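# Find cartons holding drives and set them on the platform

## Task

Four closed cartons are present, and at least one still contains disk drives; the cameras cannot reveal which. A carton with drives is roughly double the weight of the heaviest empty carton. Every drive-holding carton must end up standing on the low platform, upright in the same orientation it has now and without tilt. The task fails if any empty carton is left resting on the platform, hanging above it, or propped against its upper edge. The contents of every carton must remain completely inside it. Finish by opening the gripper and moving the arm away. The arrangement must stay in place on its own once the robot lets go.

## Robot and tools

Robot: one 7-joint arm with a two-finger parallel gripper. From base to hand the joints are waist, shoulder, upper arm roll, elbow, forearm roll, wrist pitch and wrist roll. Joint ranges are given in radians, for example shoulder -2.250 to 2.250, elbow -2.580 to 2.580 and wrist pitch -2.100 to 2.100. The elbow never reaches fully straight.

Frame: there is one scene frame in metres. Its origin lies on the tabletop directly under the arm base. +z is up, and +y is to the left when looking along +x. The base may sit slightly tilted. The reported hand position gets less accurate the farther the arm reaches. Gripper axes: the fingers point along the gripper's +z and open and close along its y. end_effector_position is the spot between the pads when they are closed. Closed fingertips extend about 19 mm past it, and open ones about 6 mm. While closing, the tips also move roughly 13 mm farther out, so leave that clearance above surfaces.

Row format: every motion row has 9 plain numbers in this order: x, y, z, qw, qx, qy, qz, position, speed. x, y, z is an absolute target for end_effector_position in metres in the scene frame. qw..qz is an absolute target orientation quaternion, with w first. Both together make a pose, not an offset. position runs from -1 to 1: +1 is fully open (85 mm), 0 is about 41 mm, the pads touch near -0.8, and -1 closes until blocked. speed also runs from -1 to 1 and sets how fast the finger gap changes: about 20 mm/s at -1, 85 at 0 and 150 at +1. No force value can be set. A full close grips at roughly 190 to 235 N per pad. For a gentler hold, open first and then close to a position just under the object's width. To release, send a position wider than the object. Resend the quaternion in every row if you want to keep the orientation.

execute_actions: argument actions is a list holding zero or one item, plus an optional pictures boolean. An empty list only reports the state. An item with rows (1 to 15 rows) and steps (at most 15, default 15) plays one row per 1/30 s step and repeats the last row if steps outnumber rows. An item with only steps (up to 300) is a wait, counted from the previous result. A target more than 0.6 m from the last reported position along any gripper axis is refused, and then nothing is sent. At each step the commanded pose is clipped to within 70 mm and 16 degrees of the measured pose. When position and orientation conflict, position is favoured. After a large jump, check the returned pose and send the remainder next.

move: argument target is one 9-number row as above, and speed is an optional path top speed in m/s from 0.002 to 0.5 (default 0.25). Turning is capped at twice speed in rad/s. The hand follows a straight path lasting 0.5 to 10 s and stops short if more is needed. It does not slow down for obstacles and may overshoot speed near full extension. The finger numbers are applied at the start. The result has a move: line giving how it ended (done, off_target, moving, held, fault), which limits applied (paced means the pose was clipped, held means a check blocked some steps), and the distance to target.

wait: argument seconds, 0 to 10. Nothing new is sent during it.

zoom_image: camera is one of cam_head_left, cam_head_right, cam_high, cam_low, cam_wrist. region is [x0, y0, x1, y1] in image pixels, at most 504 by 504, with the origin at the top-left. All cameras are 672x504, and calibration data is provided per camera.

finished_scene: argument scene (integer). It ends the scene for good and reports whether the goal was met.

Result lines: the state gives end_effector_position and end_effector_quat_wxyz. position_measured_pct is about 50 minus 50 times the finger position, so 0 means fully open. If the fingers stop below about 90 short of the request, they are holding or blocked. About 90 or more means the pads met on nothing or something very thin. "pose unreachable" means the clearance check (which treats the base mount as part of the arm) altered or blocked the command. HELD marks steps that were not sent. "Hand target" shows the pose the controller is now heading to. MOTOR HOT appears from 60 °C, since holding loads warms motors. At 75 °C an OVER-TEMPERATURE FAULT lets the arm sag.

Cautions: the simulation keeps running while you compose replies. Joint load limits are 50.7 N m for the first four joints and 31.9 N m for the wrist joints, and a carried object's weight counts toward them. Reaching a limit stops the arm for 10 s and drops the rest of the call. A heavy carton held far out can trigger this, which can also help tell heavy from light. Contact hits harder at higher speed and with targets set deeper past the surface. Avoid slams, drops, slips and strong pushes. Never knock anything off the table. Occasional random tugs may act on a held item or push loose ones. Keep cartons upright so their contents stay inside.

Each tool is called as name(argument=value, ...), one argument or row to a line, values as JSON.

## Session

execute_actions(
  actions=[],
)

Scene clock: 0.00 s of 6600.00 s.
end_effector_position=(+0.8808, -0.2620, +0.1535) position_measured_pct=0.0 end_effector_quat_wxyz=(-0.356, +0.727, -0.113, +0.575)
Joint positions: [ 0.433  1.833  1.51   0.278 -0.055 -1.113  2.694]
Joint velocities: [ 0.001  0.002  0.    -0.    -0.     0.001  0.001]
Motor temperatures (°C, as the motors report them): [31 33 30 28 38 37 33]
Hand target: +0.881, -0.262, +0.153; -0.356, +0.727, -0.113, +0.575
camera_calibration (this result's frames):
cam_wrist: T_world_to_cam=[[0.284197, -0.66076, -0.694714, -0.301786], [-0.356065, 0.600032, -0.716366, 0.64031], [0.890197, 0.450952, -0.0647457, -0.51342], [0, 0, 0, 1]] pos_world=[0.770803, -0.352087, 0.215799]

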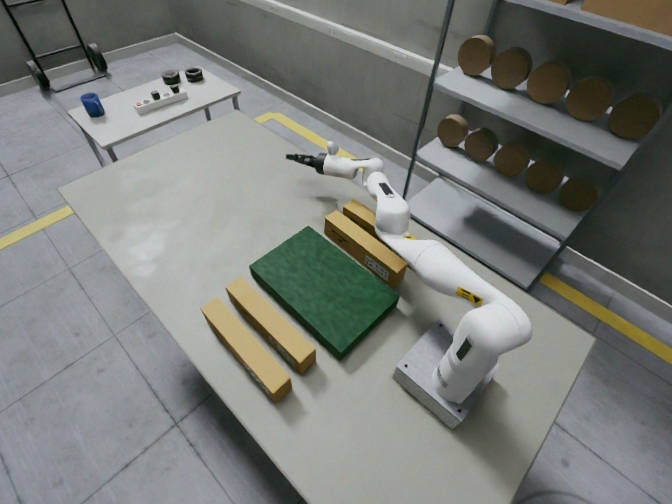

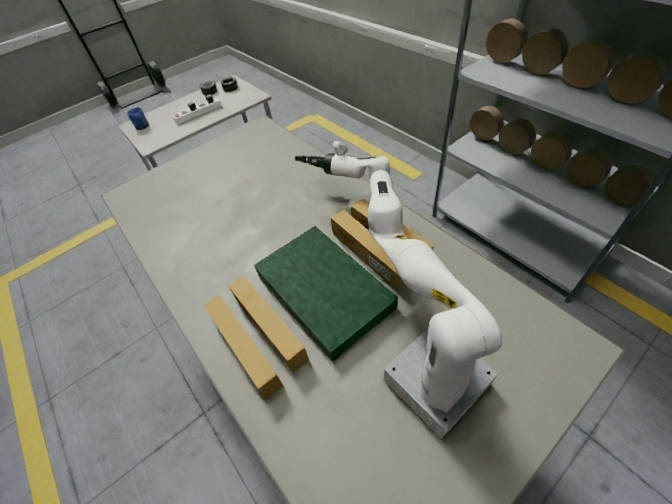

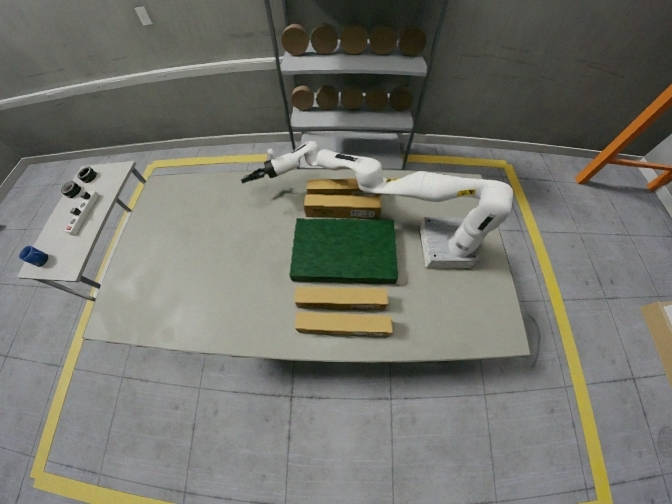

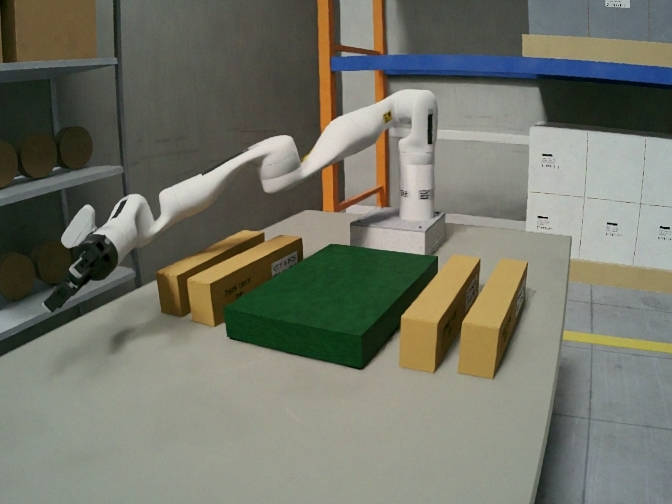

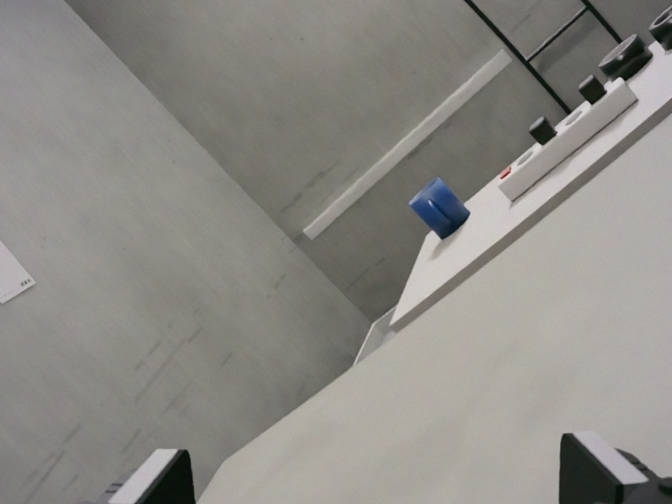

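move(
  target=[0.55,-0.25,0.33,0,1,0,0,0.7,0],
  speed=0.2,
)

Scene clock: 9.60 s of 6600.00 s.
end_effector_position=(+0.5497, -0.2525, +0.3293) position_measured_pct=15.1 end_effector_quat_wxyz=(+0.001, +1.000, -0.000, -0.000)
Joint positions: [ 0.044  1.305  2.041  0.915  1.503 -2.099  2.573]
Joint velocities: [-0.005 -0.003 -0.001  0.    -0.     0.     0.001]
Motor temperatures (°C, as the motors report them): [31 34 30 28 38 37 33]
Hand target: +0.550, -0.252, +0.329; +0.001, +1.000, -0.000, -0.000
Off the commanded pose: 0.003 m, 0 deg.
After step 90, 2.47 s passed at rest.
move: done
camera_calibration (this result's frames):
cam_wrist: T_world_to_cam=[[-0.057719, -0.996453, -0.0612435, -0.184626], [-0.99785, 0.0556745, 0.0345824, 0.610669], [-0.03105, 0.0631079, -0.997524, 0.504051], [0, 0, 0, 1]] pos_world=[0.614351, -0.249779, 0.470377]

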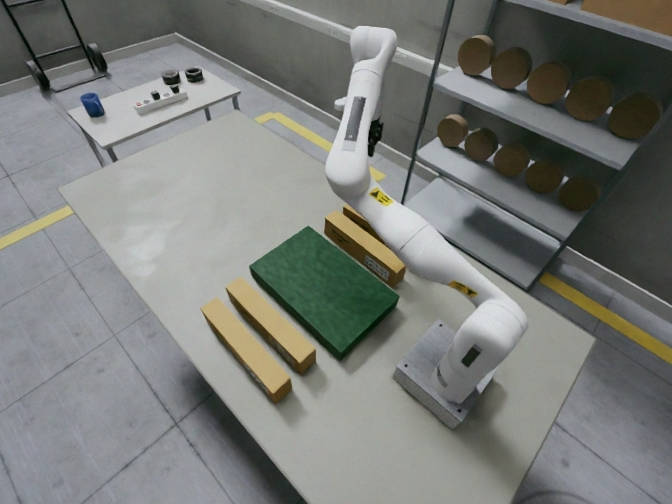

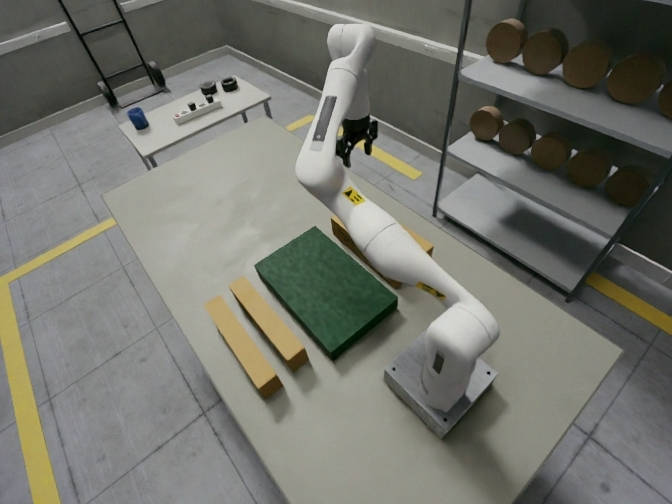

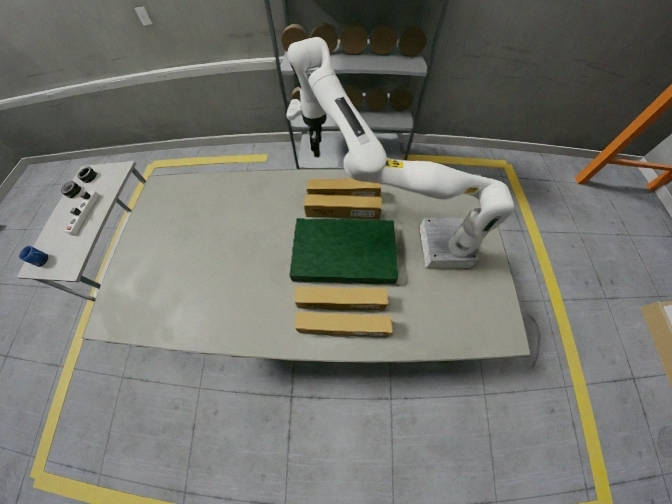

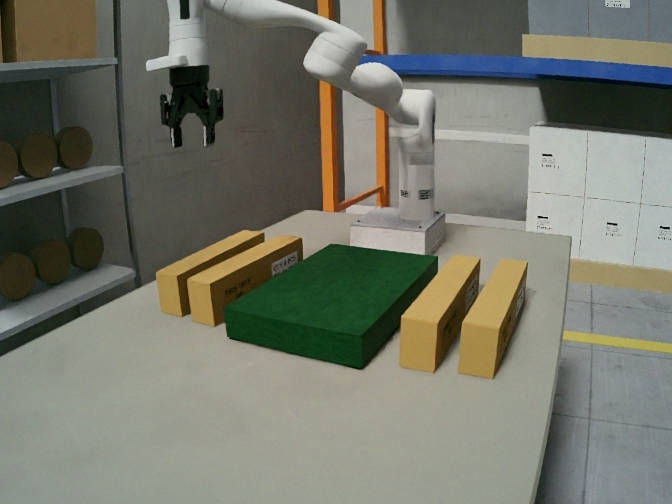

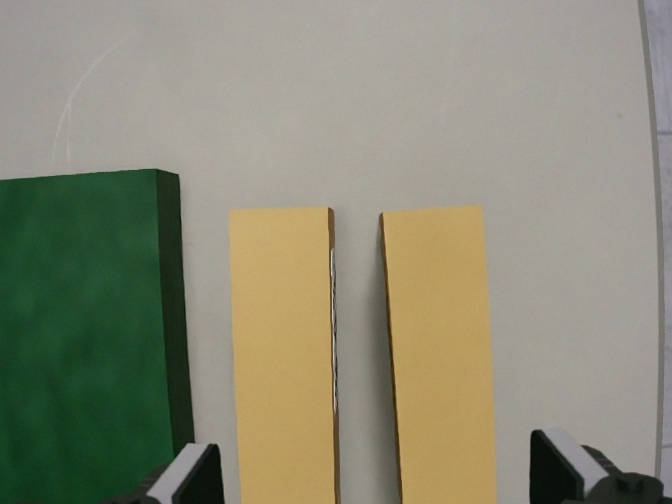

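move(
  target=[0.46,-0.205,0.13,0,1,0,0,0.7,0],
  speed=0.2,
)

Scene clock: 21.07 s of 6600.00 s.
end_effector_position=(+0.4602, -0.2056, +0.1300) position_measured_pct=15.1 end_effector_quat_wxyz=(-0.001, +1.000, -0.000, +0.000)
Joint positions: [-0.208  1.696  1.961  1.659  1.47  -1.968  2.975]
Joint velocities: [-0.006  0.006 -0.002  0.002  0.001  0.001  0.   ]
Motor temperatures (°C, as the motors report them): [31 34 30 28 38 37 33]
Hand target: +0.460, -0.205, +0.130; -0.001, +1.000, +0.000, -0.000
Off the commanded pose: 0.001 m, 0 deg.
After step 90, 6.97 s passed at rest.
move: done
camera_calibration (this result's frames):
cam_wrist: T_world_to_cam=[[-0.0570935, -0.99629, -0.0643997, -0.155075], [-0.997915, 0.0550035, 0.0337752, 0.52572], [-0.0301077, 0.0661937, -0.997352, 0.299675], [0, 0, 0, 1]] pos_world=[0.524793, -0.203253, 0.271139]

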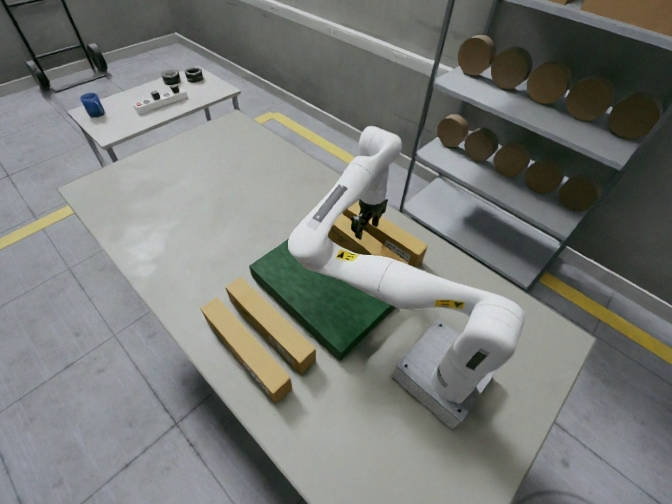

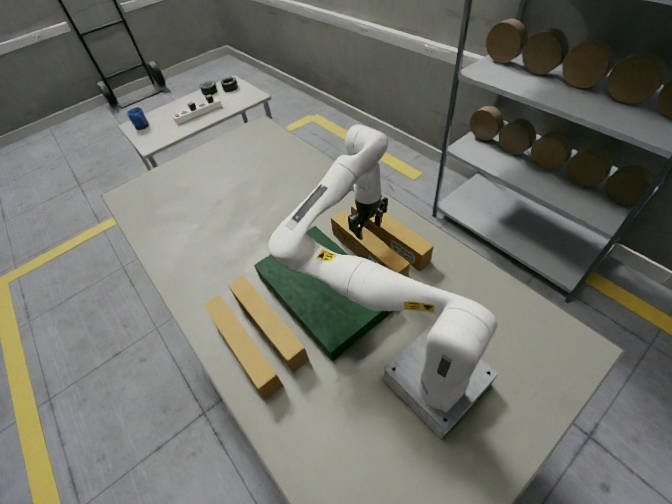

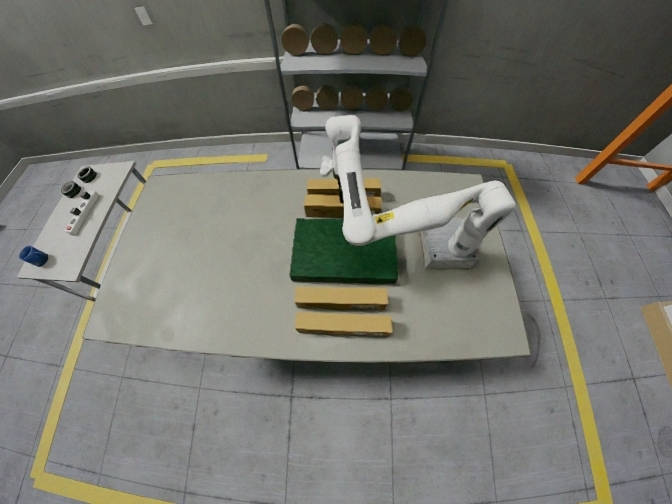

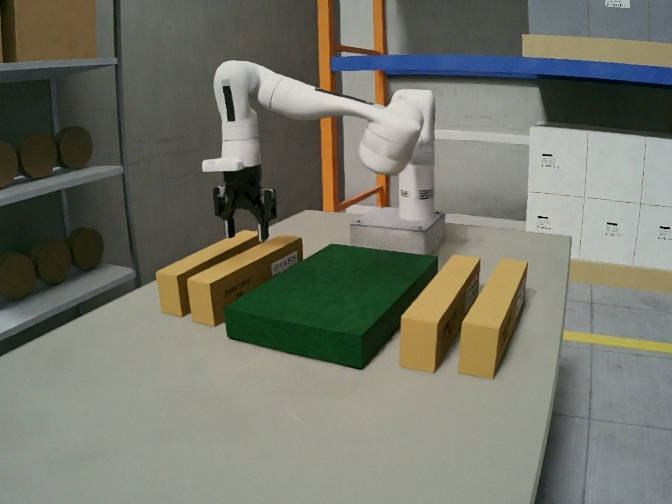

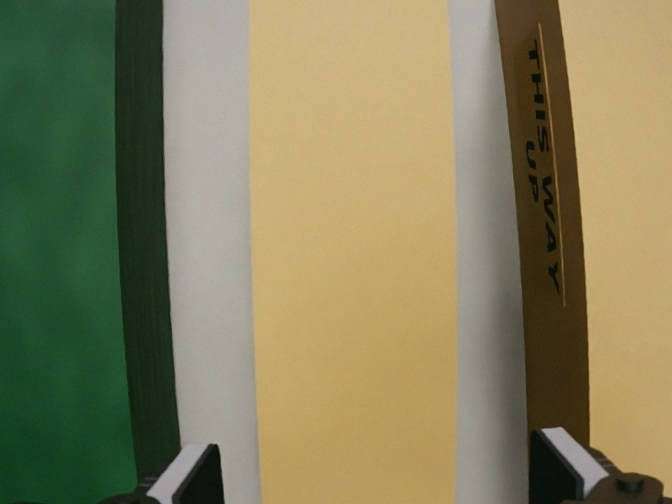

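move(
  target=[0.46,-0.2005,0.057,0,1,0,0,0.7,0],
  speed=0.1,
)

execute_actions(
  actions=[
    {"rows":[[0.46,-0.2005,0.057,0,1,0,0,-1,-0.3]],"steps":15},
  ],
  pictures=false,
)

move(
  target=[0.46,-0.2005,0.08,0,1,0,0,-1,-0.3],
  speed=0.05,
)

Scene clock: 33.53 s of 6600.00 s.
end_effector_position=(+0.4602, -0.2004, +0.0571) position_measured_pct=15.1 end_effector_quat_wxyz=(-0.000, +1.000, -0.000, +0.000)
Joint positions: [-0.244  1.818  1.873  1.693  1.347 -1.891  2.943]
Joint velocities: [-0.003  0.003 -0.002  0.     0.003  0.001  0.001]
Motor temperatures (°C, as the motors report them): [31 34 30 28 38 37 33]
Hand target: +0.460, -0.200, +0.057; -0.000, +1.000, +0.000, +0.000
Off the commanded pose: 0.000 m, 0 deg.
After step 90, 8.43 s passed at rest.
move: done
camera_calibration (this result's frames):
cam_wrist: T_world_to_cam=[[-0.057002, -0.99634, -0.0637043, -0.154745], [-0.997928, 0.0549539, 0.0334533, 0.527912], [-0.02983, 0.0654793, -0.997408, 0.226315], [0, 0, 0, 1]] pos_world=[0.524748, -0.198008, 0.19821]

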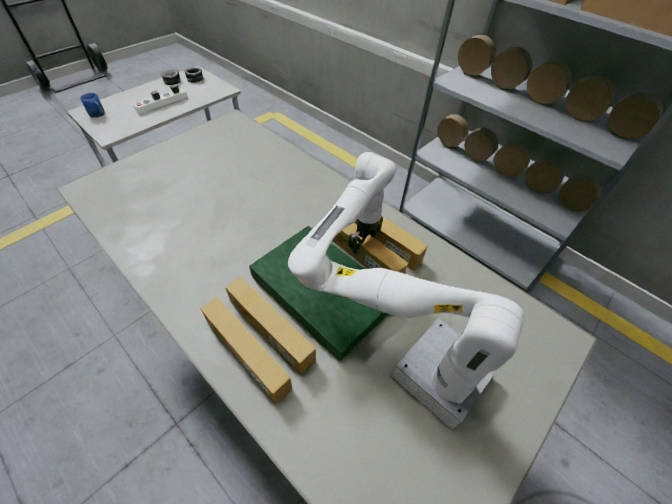

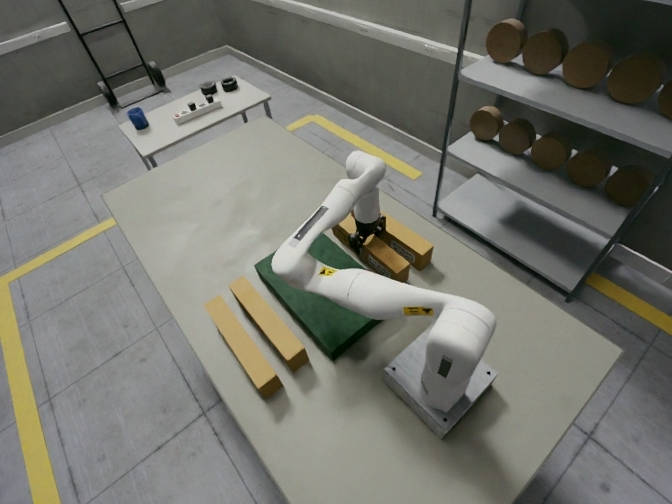

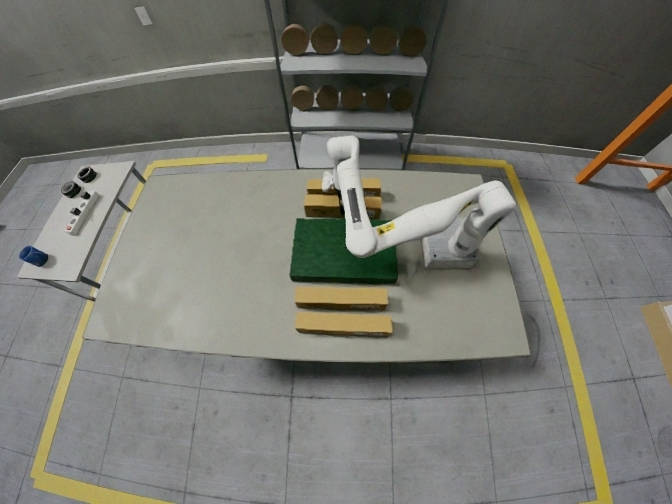

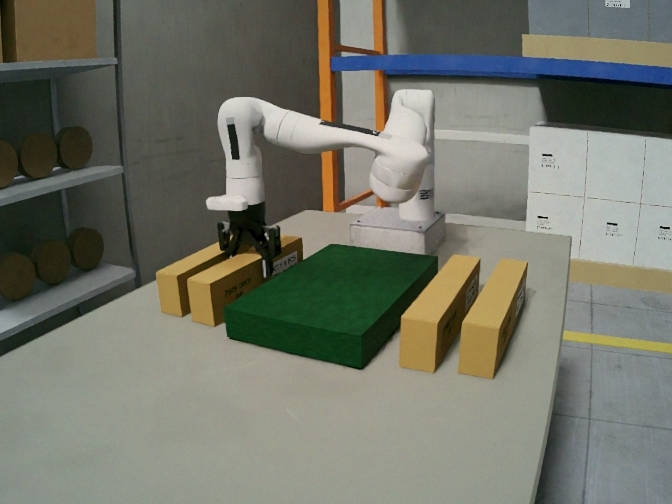

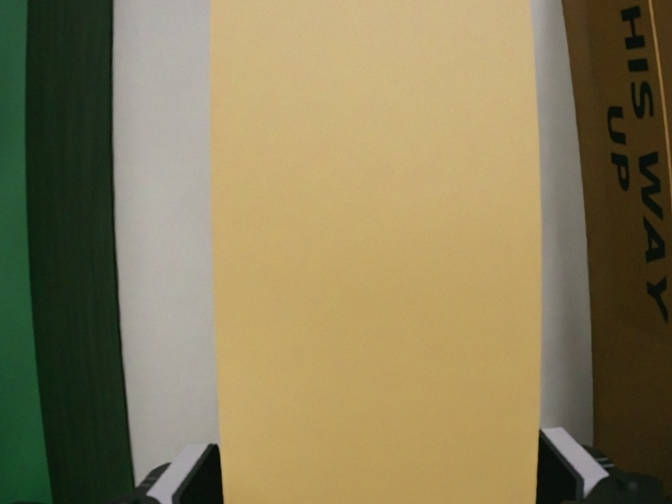

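Scene clock: 34.03 s of 6600.00 s.
end_effector_position=(+0.4602, -0.2005, +0.0576) position_measured_pct=36.1 end_effector_quat_wxyz=(+0.000, +1.000, -0.000, +0.000)
Joint positions: [-0.244  1.818  1.874  1.693  1.348 -1.891  2.943]
Joint velocities: [ 0.001  0.    -0.001 -0.    -0.     0.    -0.   ]
Motor temperatures (°C, as the motors report them): [31 34 30 28 38 37 33]
Hand target: +0.460, -0.201, +0.057; -0.000, +1.000, -0.000, -0.000
Off the commanded pose: 0.001 m, 0 deg.
Steps of this call (steps 1 to 15: all 15 steps of this action). Readings (end_effector_position | what the end effector reports):
1: (+0.4602, -0.2004, +0.0570) | position_measured_pct=15.1
2: (+0.4601, -0.2005, +0.0571) | position_measured_pct=15.5
4: (+0.4600, -0.2005, +0.0571) | position_measured_pct=18.7
8: (+0.4600, -0.2005, +0.0570) | position_measured_pct=27.4
15: the state above

Scene clock: 34.97 s of 6600.00 s.
end_effector_position=(+0.4595, -0.2004, +0.0793) position_measured_pct=36.1 end_effector_quat_wxyz=(-0.000, +1.000, +0.000, -0.001)
Joint positions: [-0.237  1.782  1.901  1.689  1.388 -1.916  2.954]
Joint velocities: [ 0.    -0.002  0.001 -0.    -0.002 -0.002 -0.   ]
Motor temperatures (°C, as the motors report them): [31 34 30 28 38 37 33]
Hand target: +0.460, -0.201, +0.080; +0.000, +1.000, -0.000, -0.000
Off the commanded pose: 0.001 m, 0 deg.
move: done
camera_calibration (this result's frames):
cam_wrist: T_world_to_cam=[[-0.0569883, -0.996361, -0.0633883, -0.153426], [-0.997861, 0.054808, 0.0356204, 0.526249], [-0.0320165, 0.0652827, -0.997353, 0.249404], [0, 0, 0, 1]] pos_world=[0.524365, -0.197992, 0.220273]

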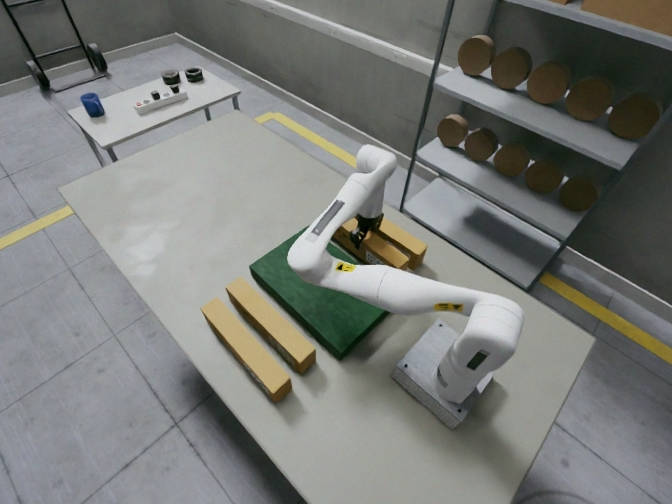

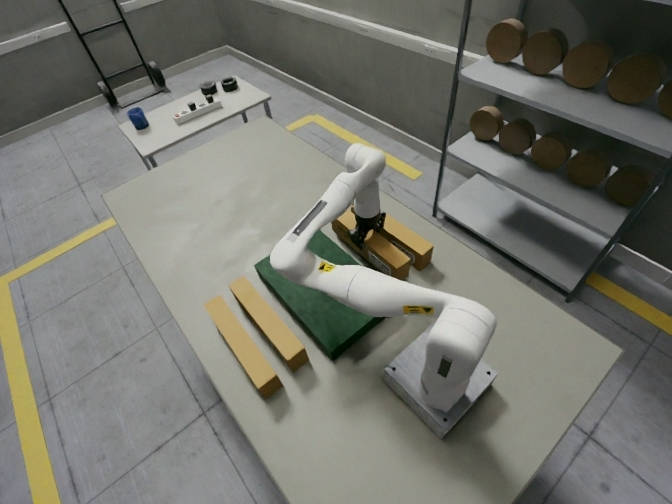

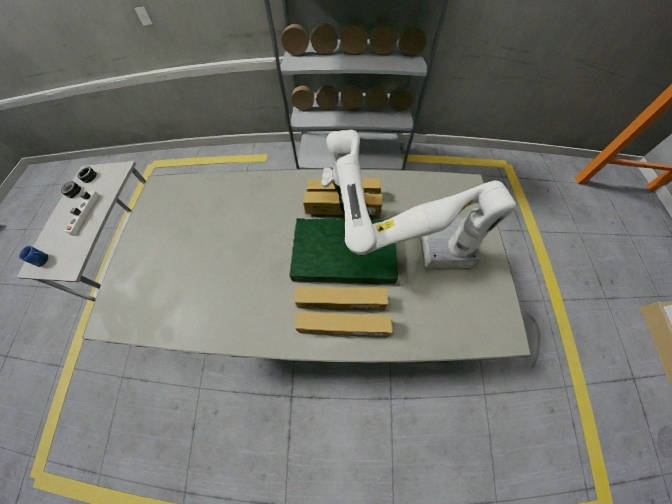

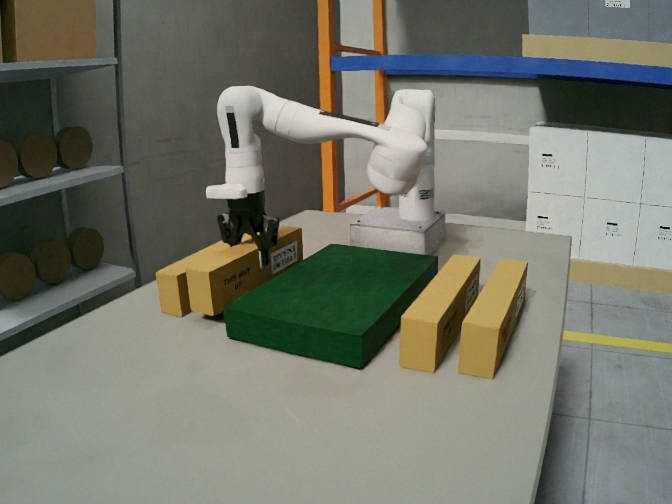

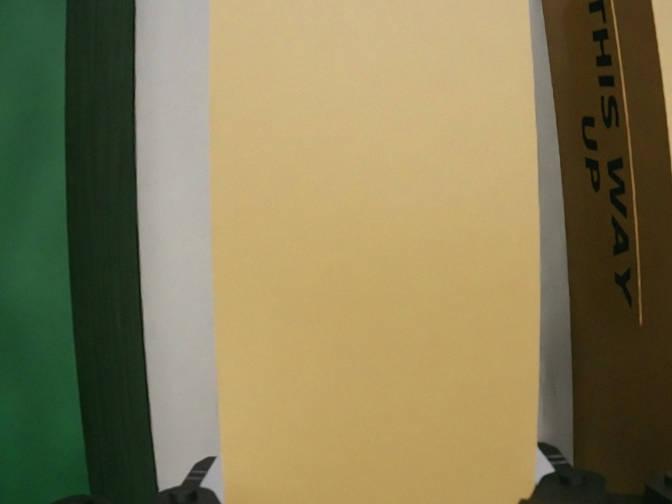

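Empty. On to D.

move(
  target=[0.46,-0.2005,0.0575,0,1,0,0,-1,-0.3],
  speed=0.04,
)

execute_actions(
  actions=[
    {"rows":[[0.46,-0.2005,0.0575,0,1,0,0,0.7,0]],"steps":10},
  ],
  pictures=false,
)

move(
  target=[0.46,-0.2005,0.1,0,1,0,0,0.7,0],
  speed=0.15,
)

move(
  target=[0.455,-0.296,0.1,0,1,0,0,0.7,0],
  speed=0.2,
)

Scene clock: 43.00 s of 6600.00 s.
end_effector_position=(+0.4601, -0.2004, +0.0577) position_measured_pct=36.1 end_effector_quat_wxyz=(-0.000, +1.000, -0.000, +0.000)
Joint positions: [-0.244  1.817  1.873  1.693  1.349 -1.891  2.943]
Joint velocities: [-0.001 -0.001  0.001  0.    -0.     0.    -0.001]
Motor temperatures (°C, as the motors report them): [31 34 30 28 38 37 33]
Hand target: +0.460, -0.200, +0.057; -0.000, +1.000, +0.000, +0.000
Off the commanded pose: 0.000 m, 0 deg.
After step 90, 4.27 s passed at rest.
move: done
camera_calibration (this result's frames):
cam_wrist: T_world_to_cam=[[-0.0571033, -0.996355, -0.0633759, -0.154669], [-0.997912, 0.0550438, 0.0337808, 0.527725], [-0.0301692, 0.0651726, -0.997418, 0.227014], [0, 0, 0, 1]] pos_world=[0.52464, -0.197948, 0.198798]

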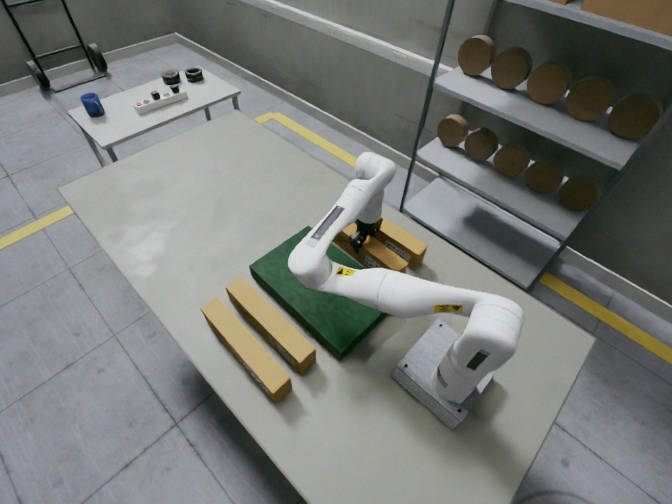

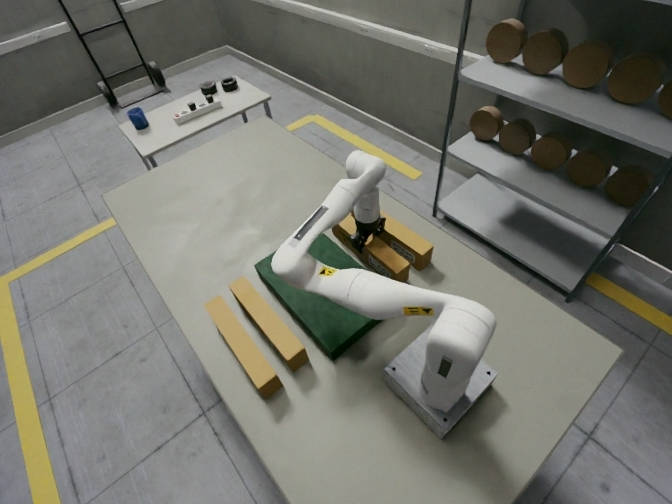

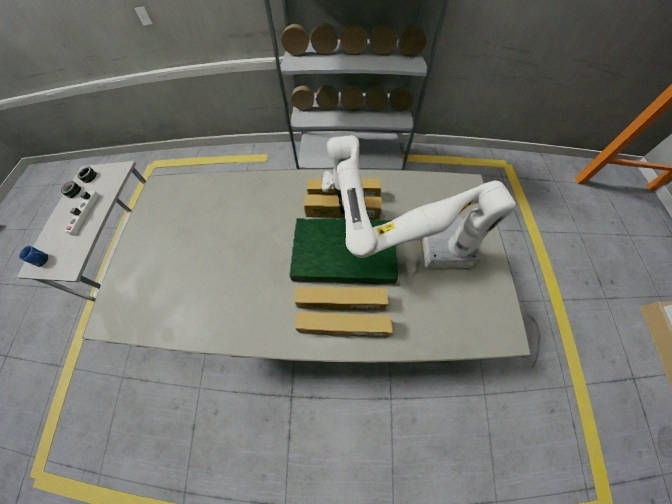

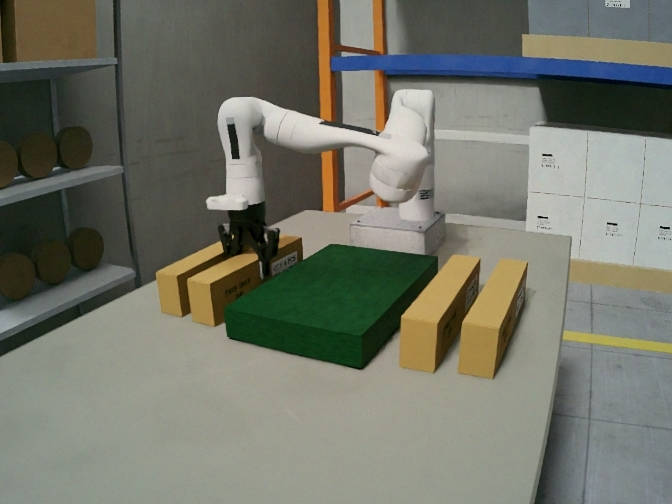

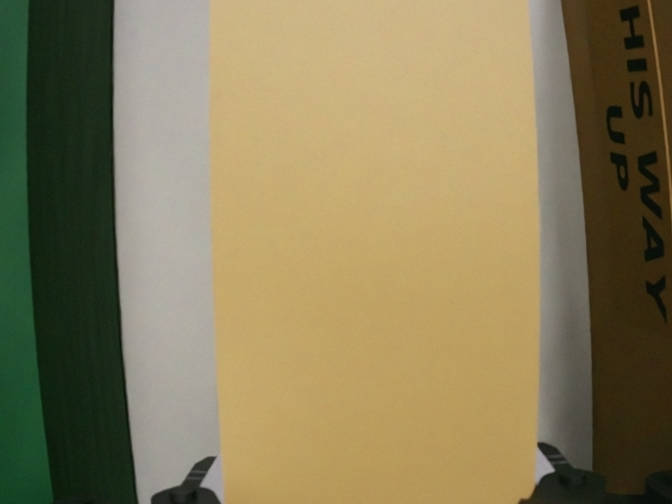

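Scene clock: 43.33 s of 6600.00 s.
end_effector_position=(+0.4600, -0.2005, +0.0575) position_measured_pct=16.3 end_effector_quat_wxyz=(+0.000, +1.000, +0.000, -0.000)
Joint positions: [-0.244  1.818  1.873  1.693  1.348 -1.891  2.944]
Joint velocities: [ 0.     0.001  0.     0.    -0.001 -0.    -0.   ]
Motor temperatures (°C, as the motors report them): [31 34 30 28 38 37 33]
Hand target: +0.460, -0.201, +0.057; -0.000, +1.000, +0.000, +0.000
Off the commanded pose: 0.000 m, 0 deg.
Steps of this call (steps 1 to 10: all 10 steps of this action). Readings (end_effector_position | what the end effector reports):
1: (+0.4601, -0.2004, +0.0577) | position_measured_pct=36.1
2: (+0.4600, -0.2004, +0.0575) | position_measured_pct=35.7
4: (+0.4599, -0.2004, +0.0573) | position_measured_pct=31.3
8: (+0.4600, -0.2005, +0.0575) | position_measured_pct=19.8
10: the state above

Scene clock: 44.33 s of 6600.00 s.
end_effector_position=(+0.4598, -0.2005, +0.0999) position_measured_pct=15.1 end_effector_quat_wxyz=(+0.000, +1.000, +0.000, -0.000)
Joint positions: [-0.23   1.748  1.927  1.683  1.422 -1.938  2.963]
Joint velocities: [ 0.002 -0.003 -0.    -0.    -0.001 -0.001  0.   ]
Motor temperatures (°C, as the motors report them): [31 34 30 28 38 37 33]
Hand target: +0.460, -0.201, +0.100; +0.000, +1.000, -0.000, -0.000
Off the commanded pose: 0.000 m, 0 deg.
move: done
camera_calibration (this result's frames):
cam_wrist: T_world_to_cam=[[-0.0568698, -0.996404, -0.0628124, -0.152317], [-0.997904, 0.0547852, 0.0344268, 0.525951], [-0.0308618, 0.0646387, -0.997431, 0.26937], [0, 0, 0, 1]] pos_world=[0.5245, -0.197996, 0.241004]

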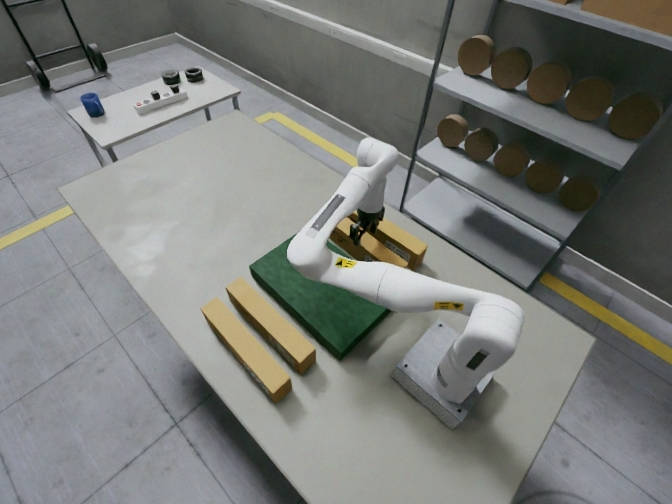

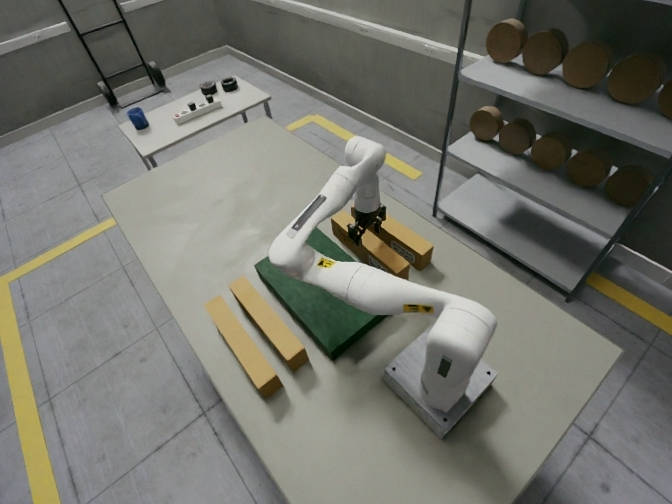

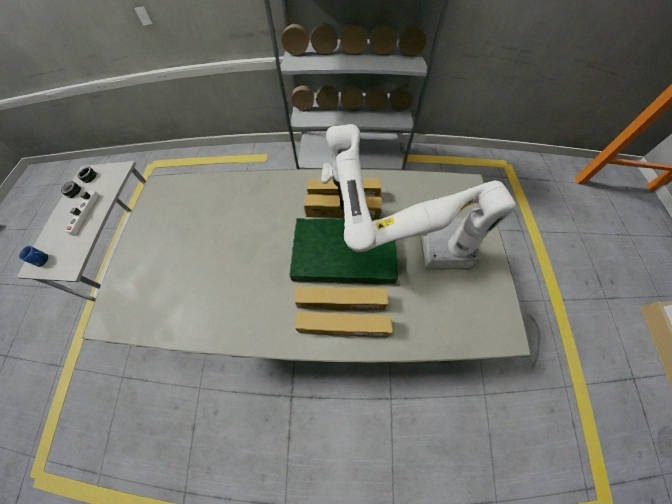

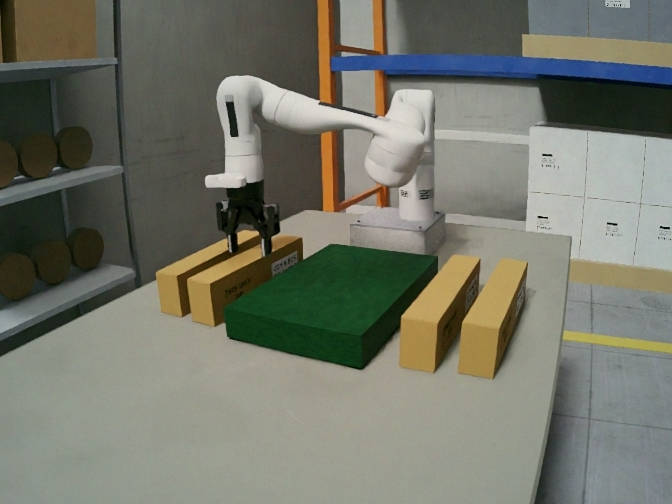

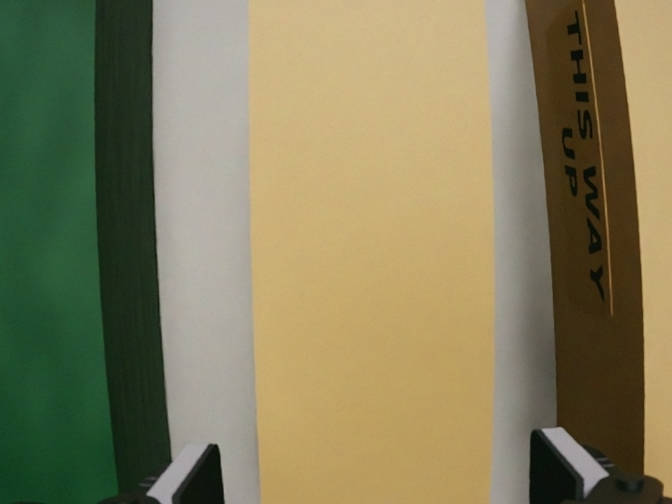

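Scene clock: 45.20 s of 6600.00 s.
end_effector_position=(+0.4555, -0.2957, +0.1000) position_measured_pct=15.1 end_effector_quat_wxyz=(+0.000, +1.000, +0.000, -0.000)
Joint positions: [-0.017  1.719  1.911  1.52   1.395 -1.897  3.019]
Joint velocities: [ 0.009 -0.002  0.001 -0.002  0.001 -0.001 -0.   ]
Motor temperatures (°C, as the motors report them): [31 34 30 28 38 37 33]
Hand target: +0.455, -0.296, +0.100; +0.000, +1.000, +0.000, +0.000
Off the commanded pose: 0.001 m, 0 deg.
move: done
camera_calibration (this result's frames):
cam_wrist: T_world_to_cam=[[-0.0561124, -0.996441, -0.0629077, -0.247732], [-0.997955, 0.0540434, 0.034124, 0.526691], [-0.0306028, 0.0646939, -0.997436, 0.275331], [0, 0, 0, 1]] pos_world=[0.52014, -0.293126, 0.241068]

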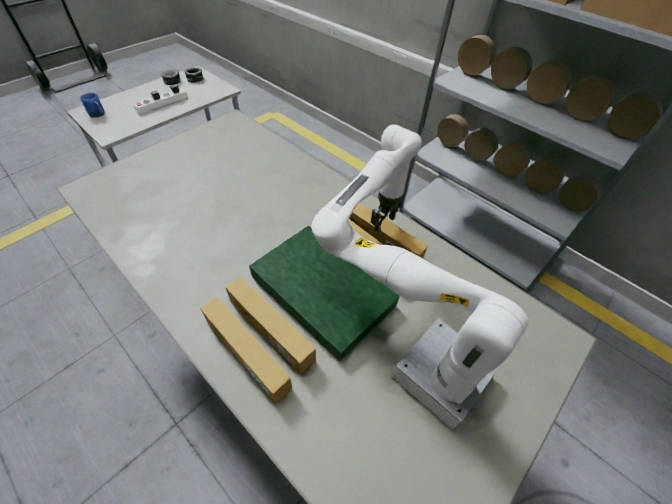

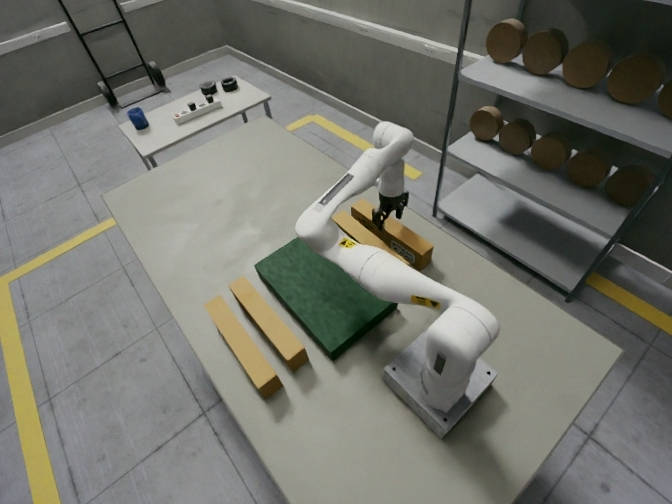

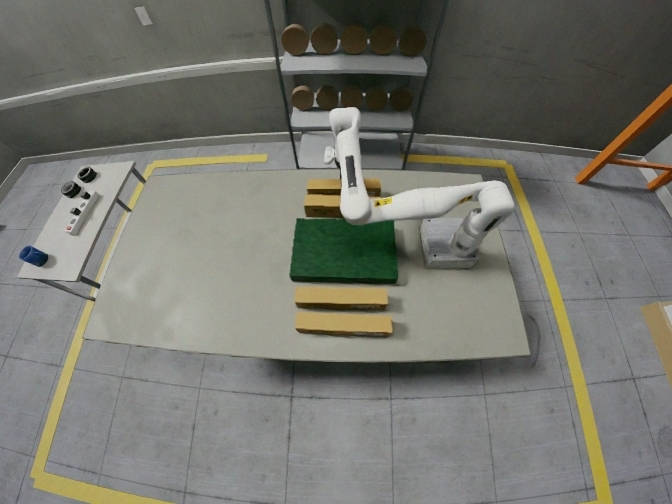

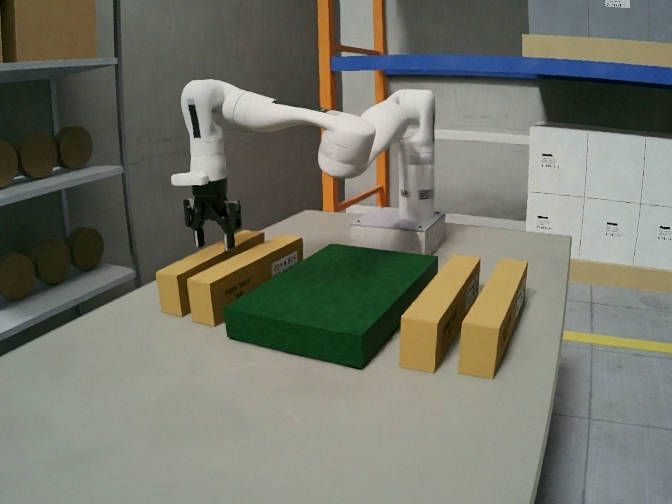

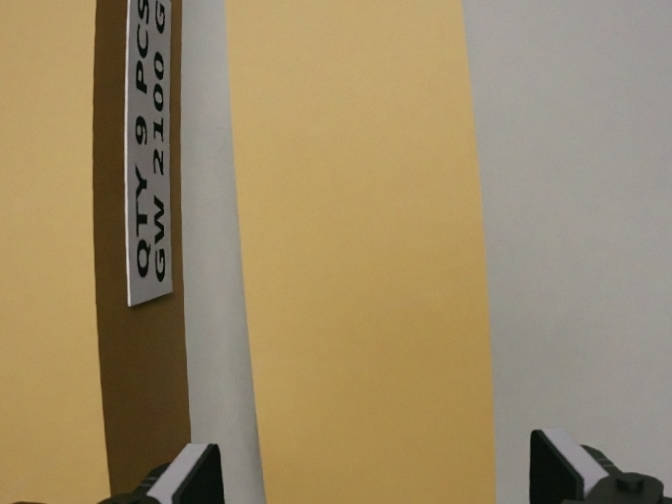

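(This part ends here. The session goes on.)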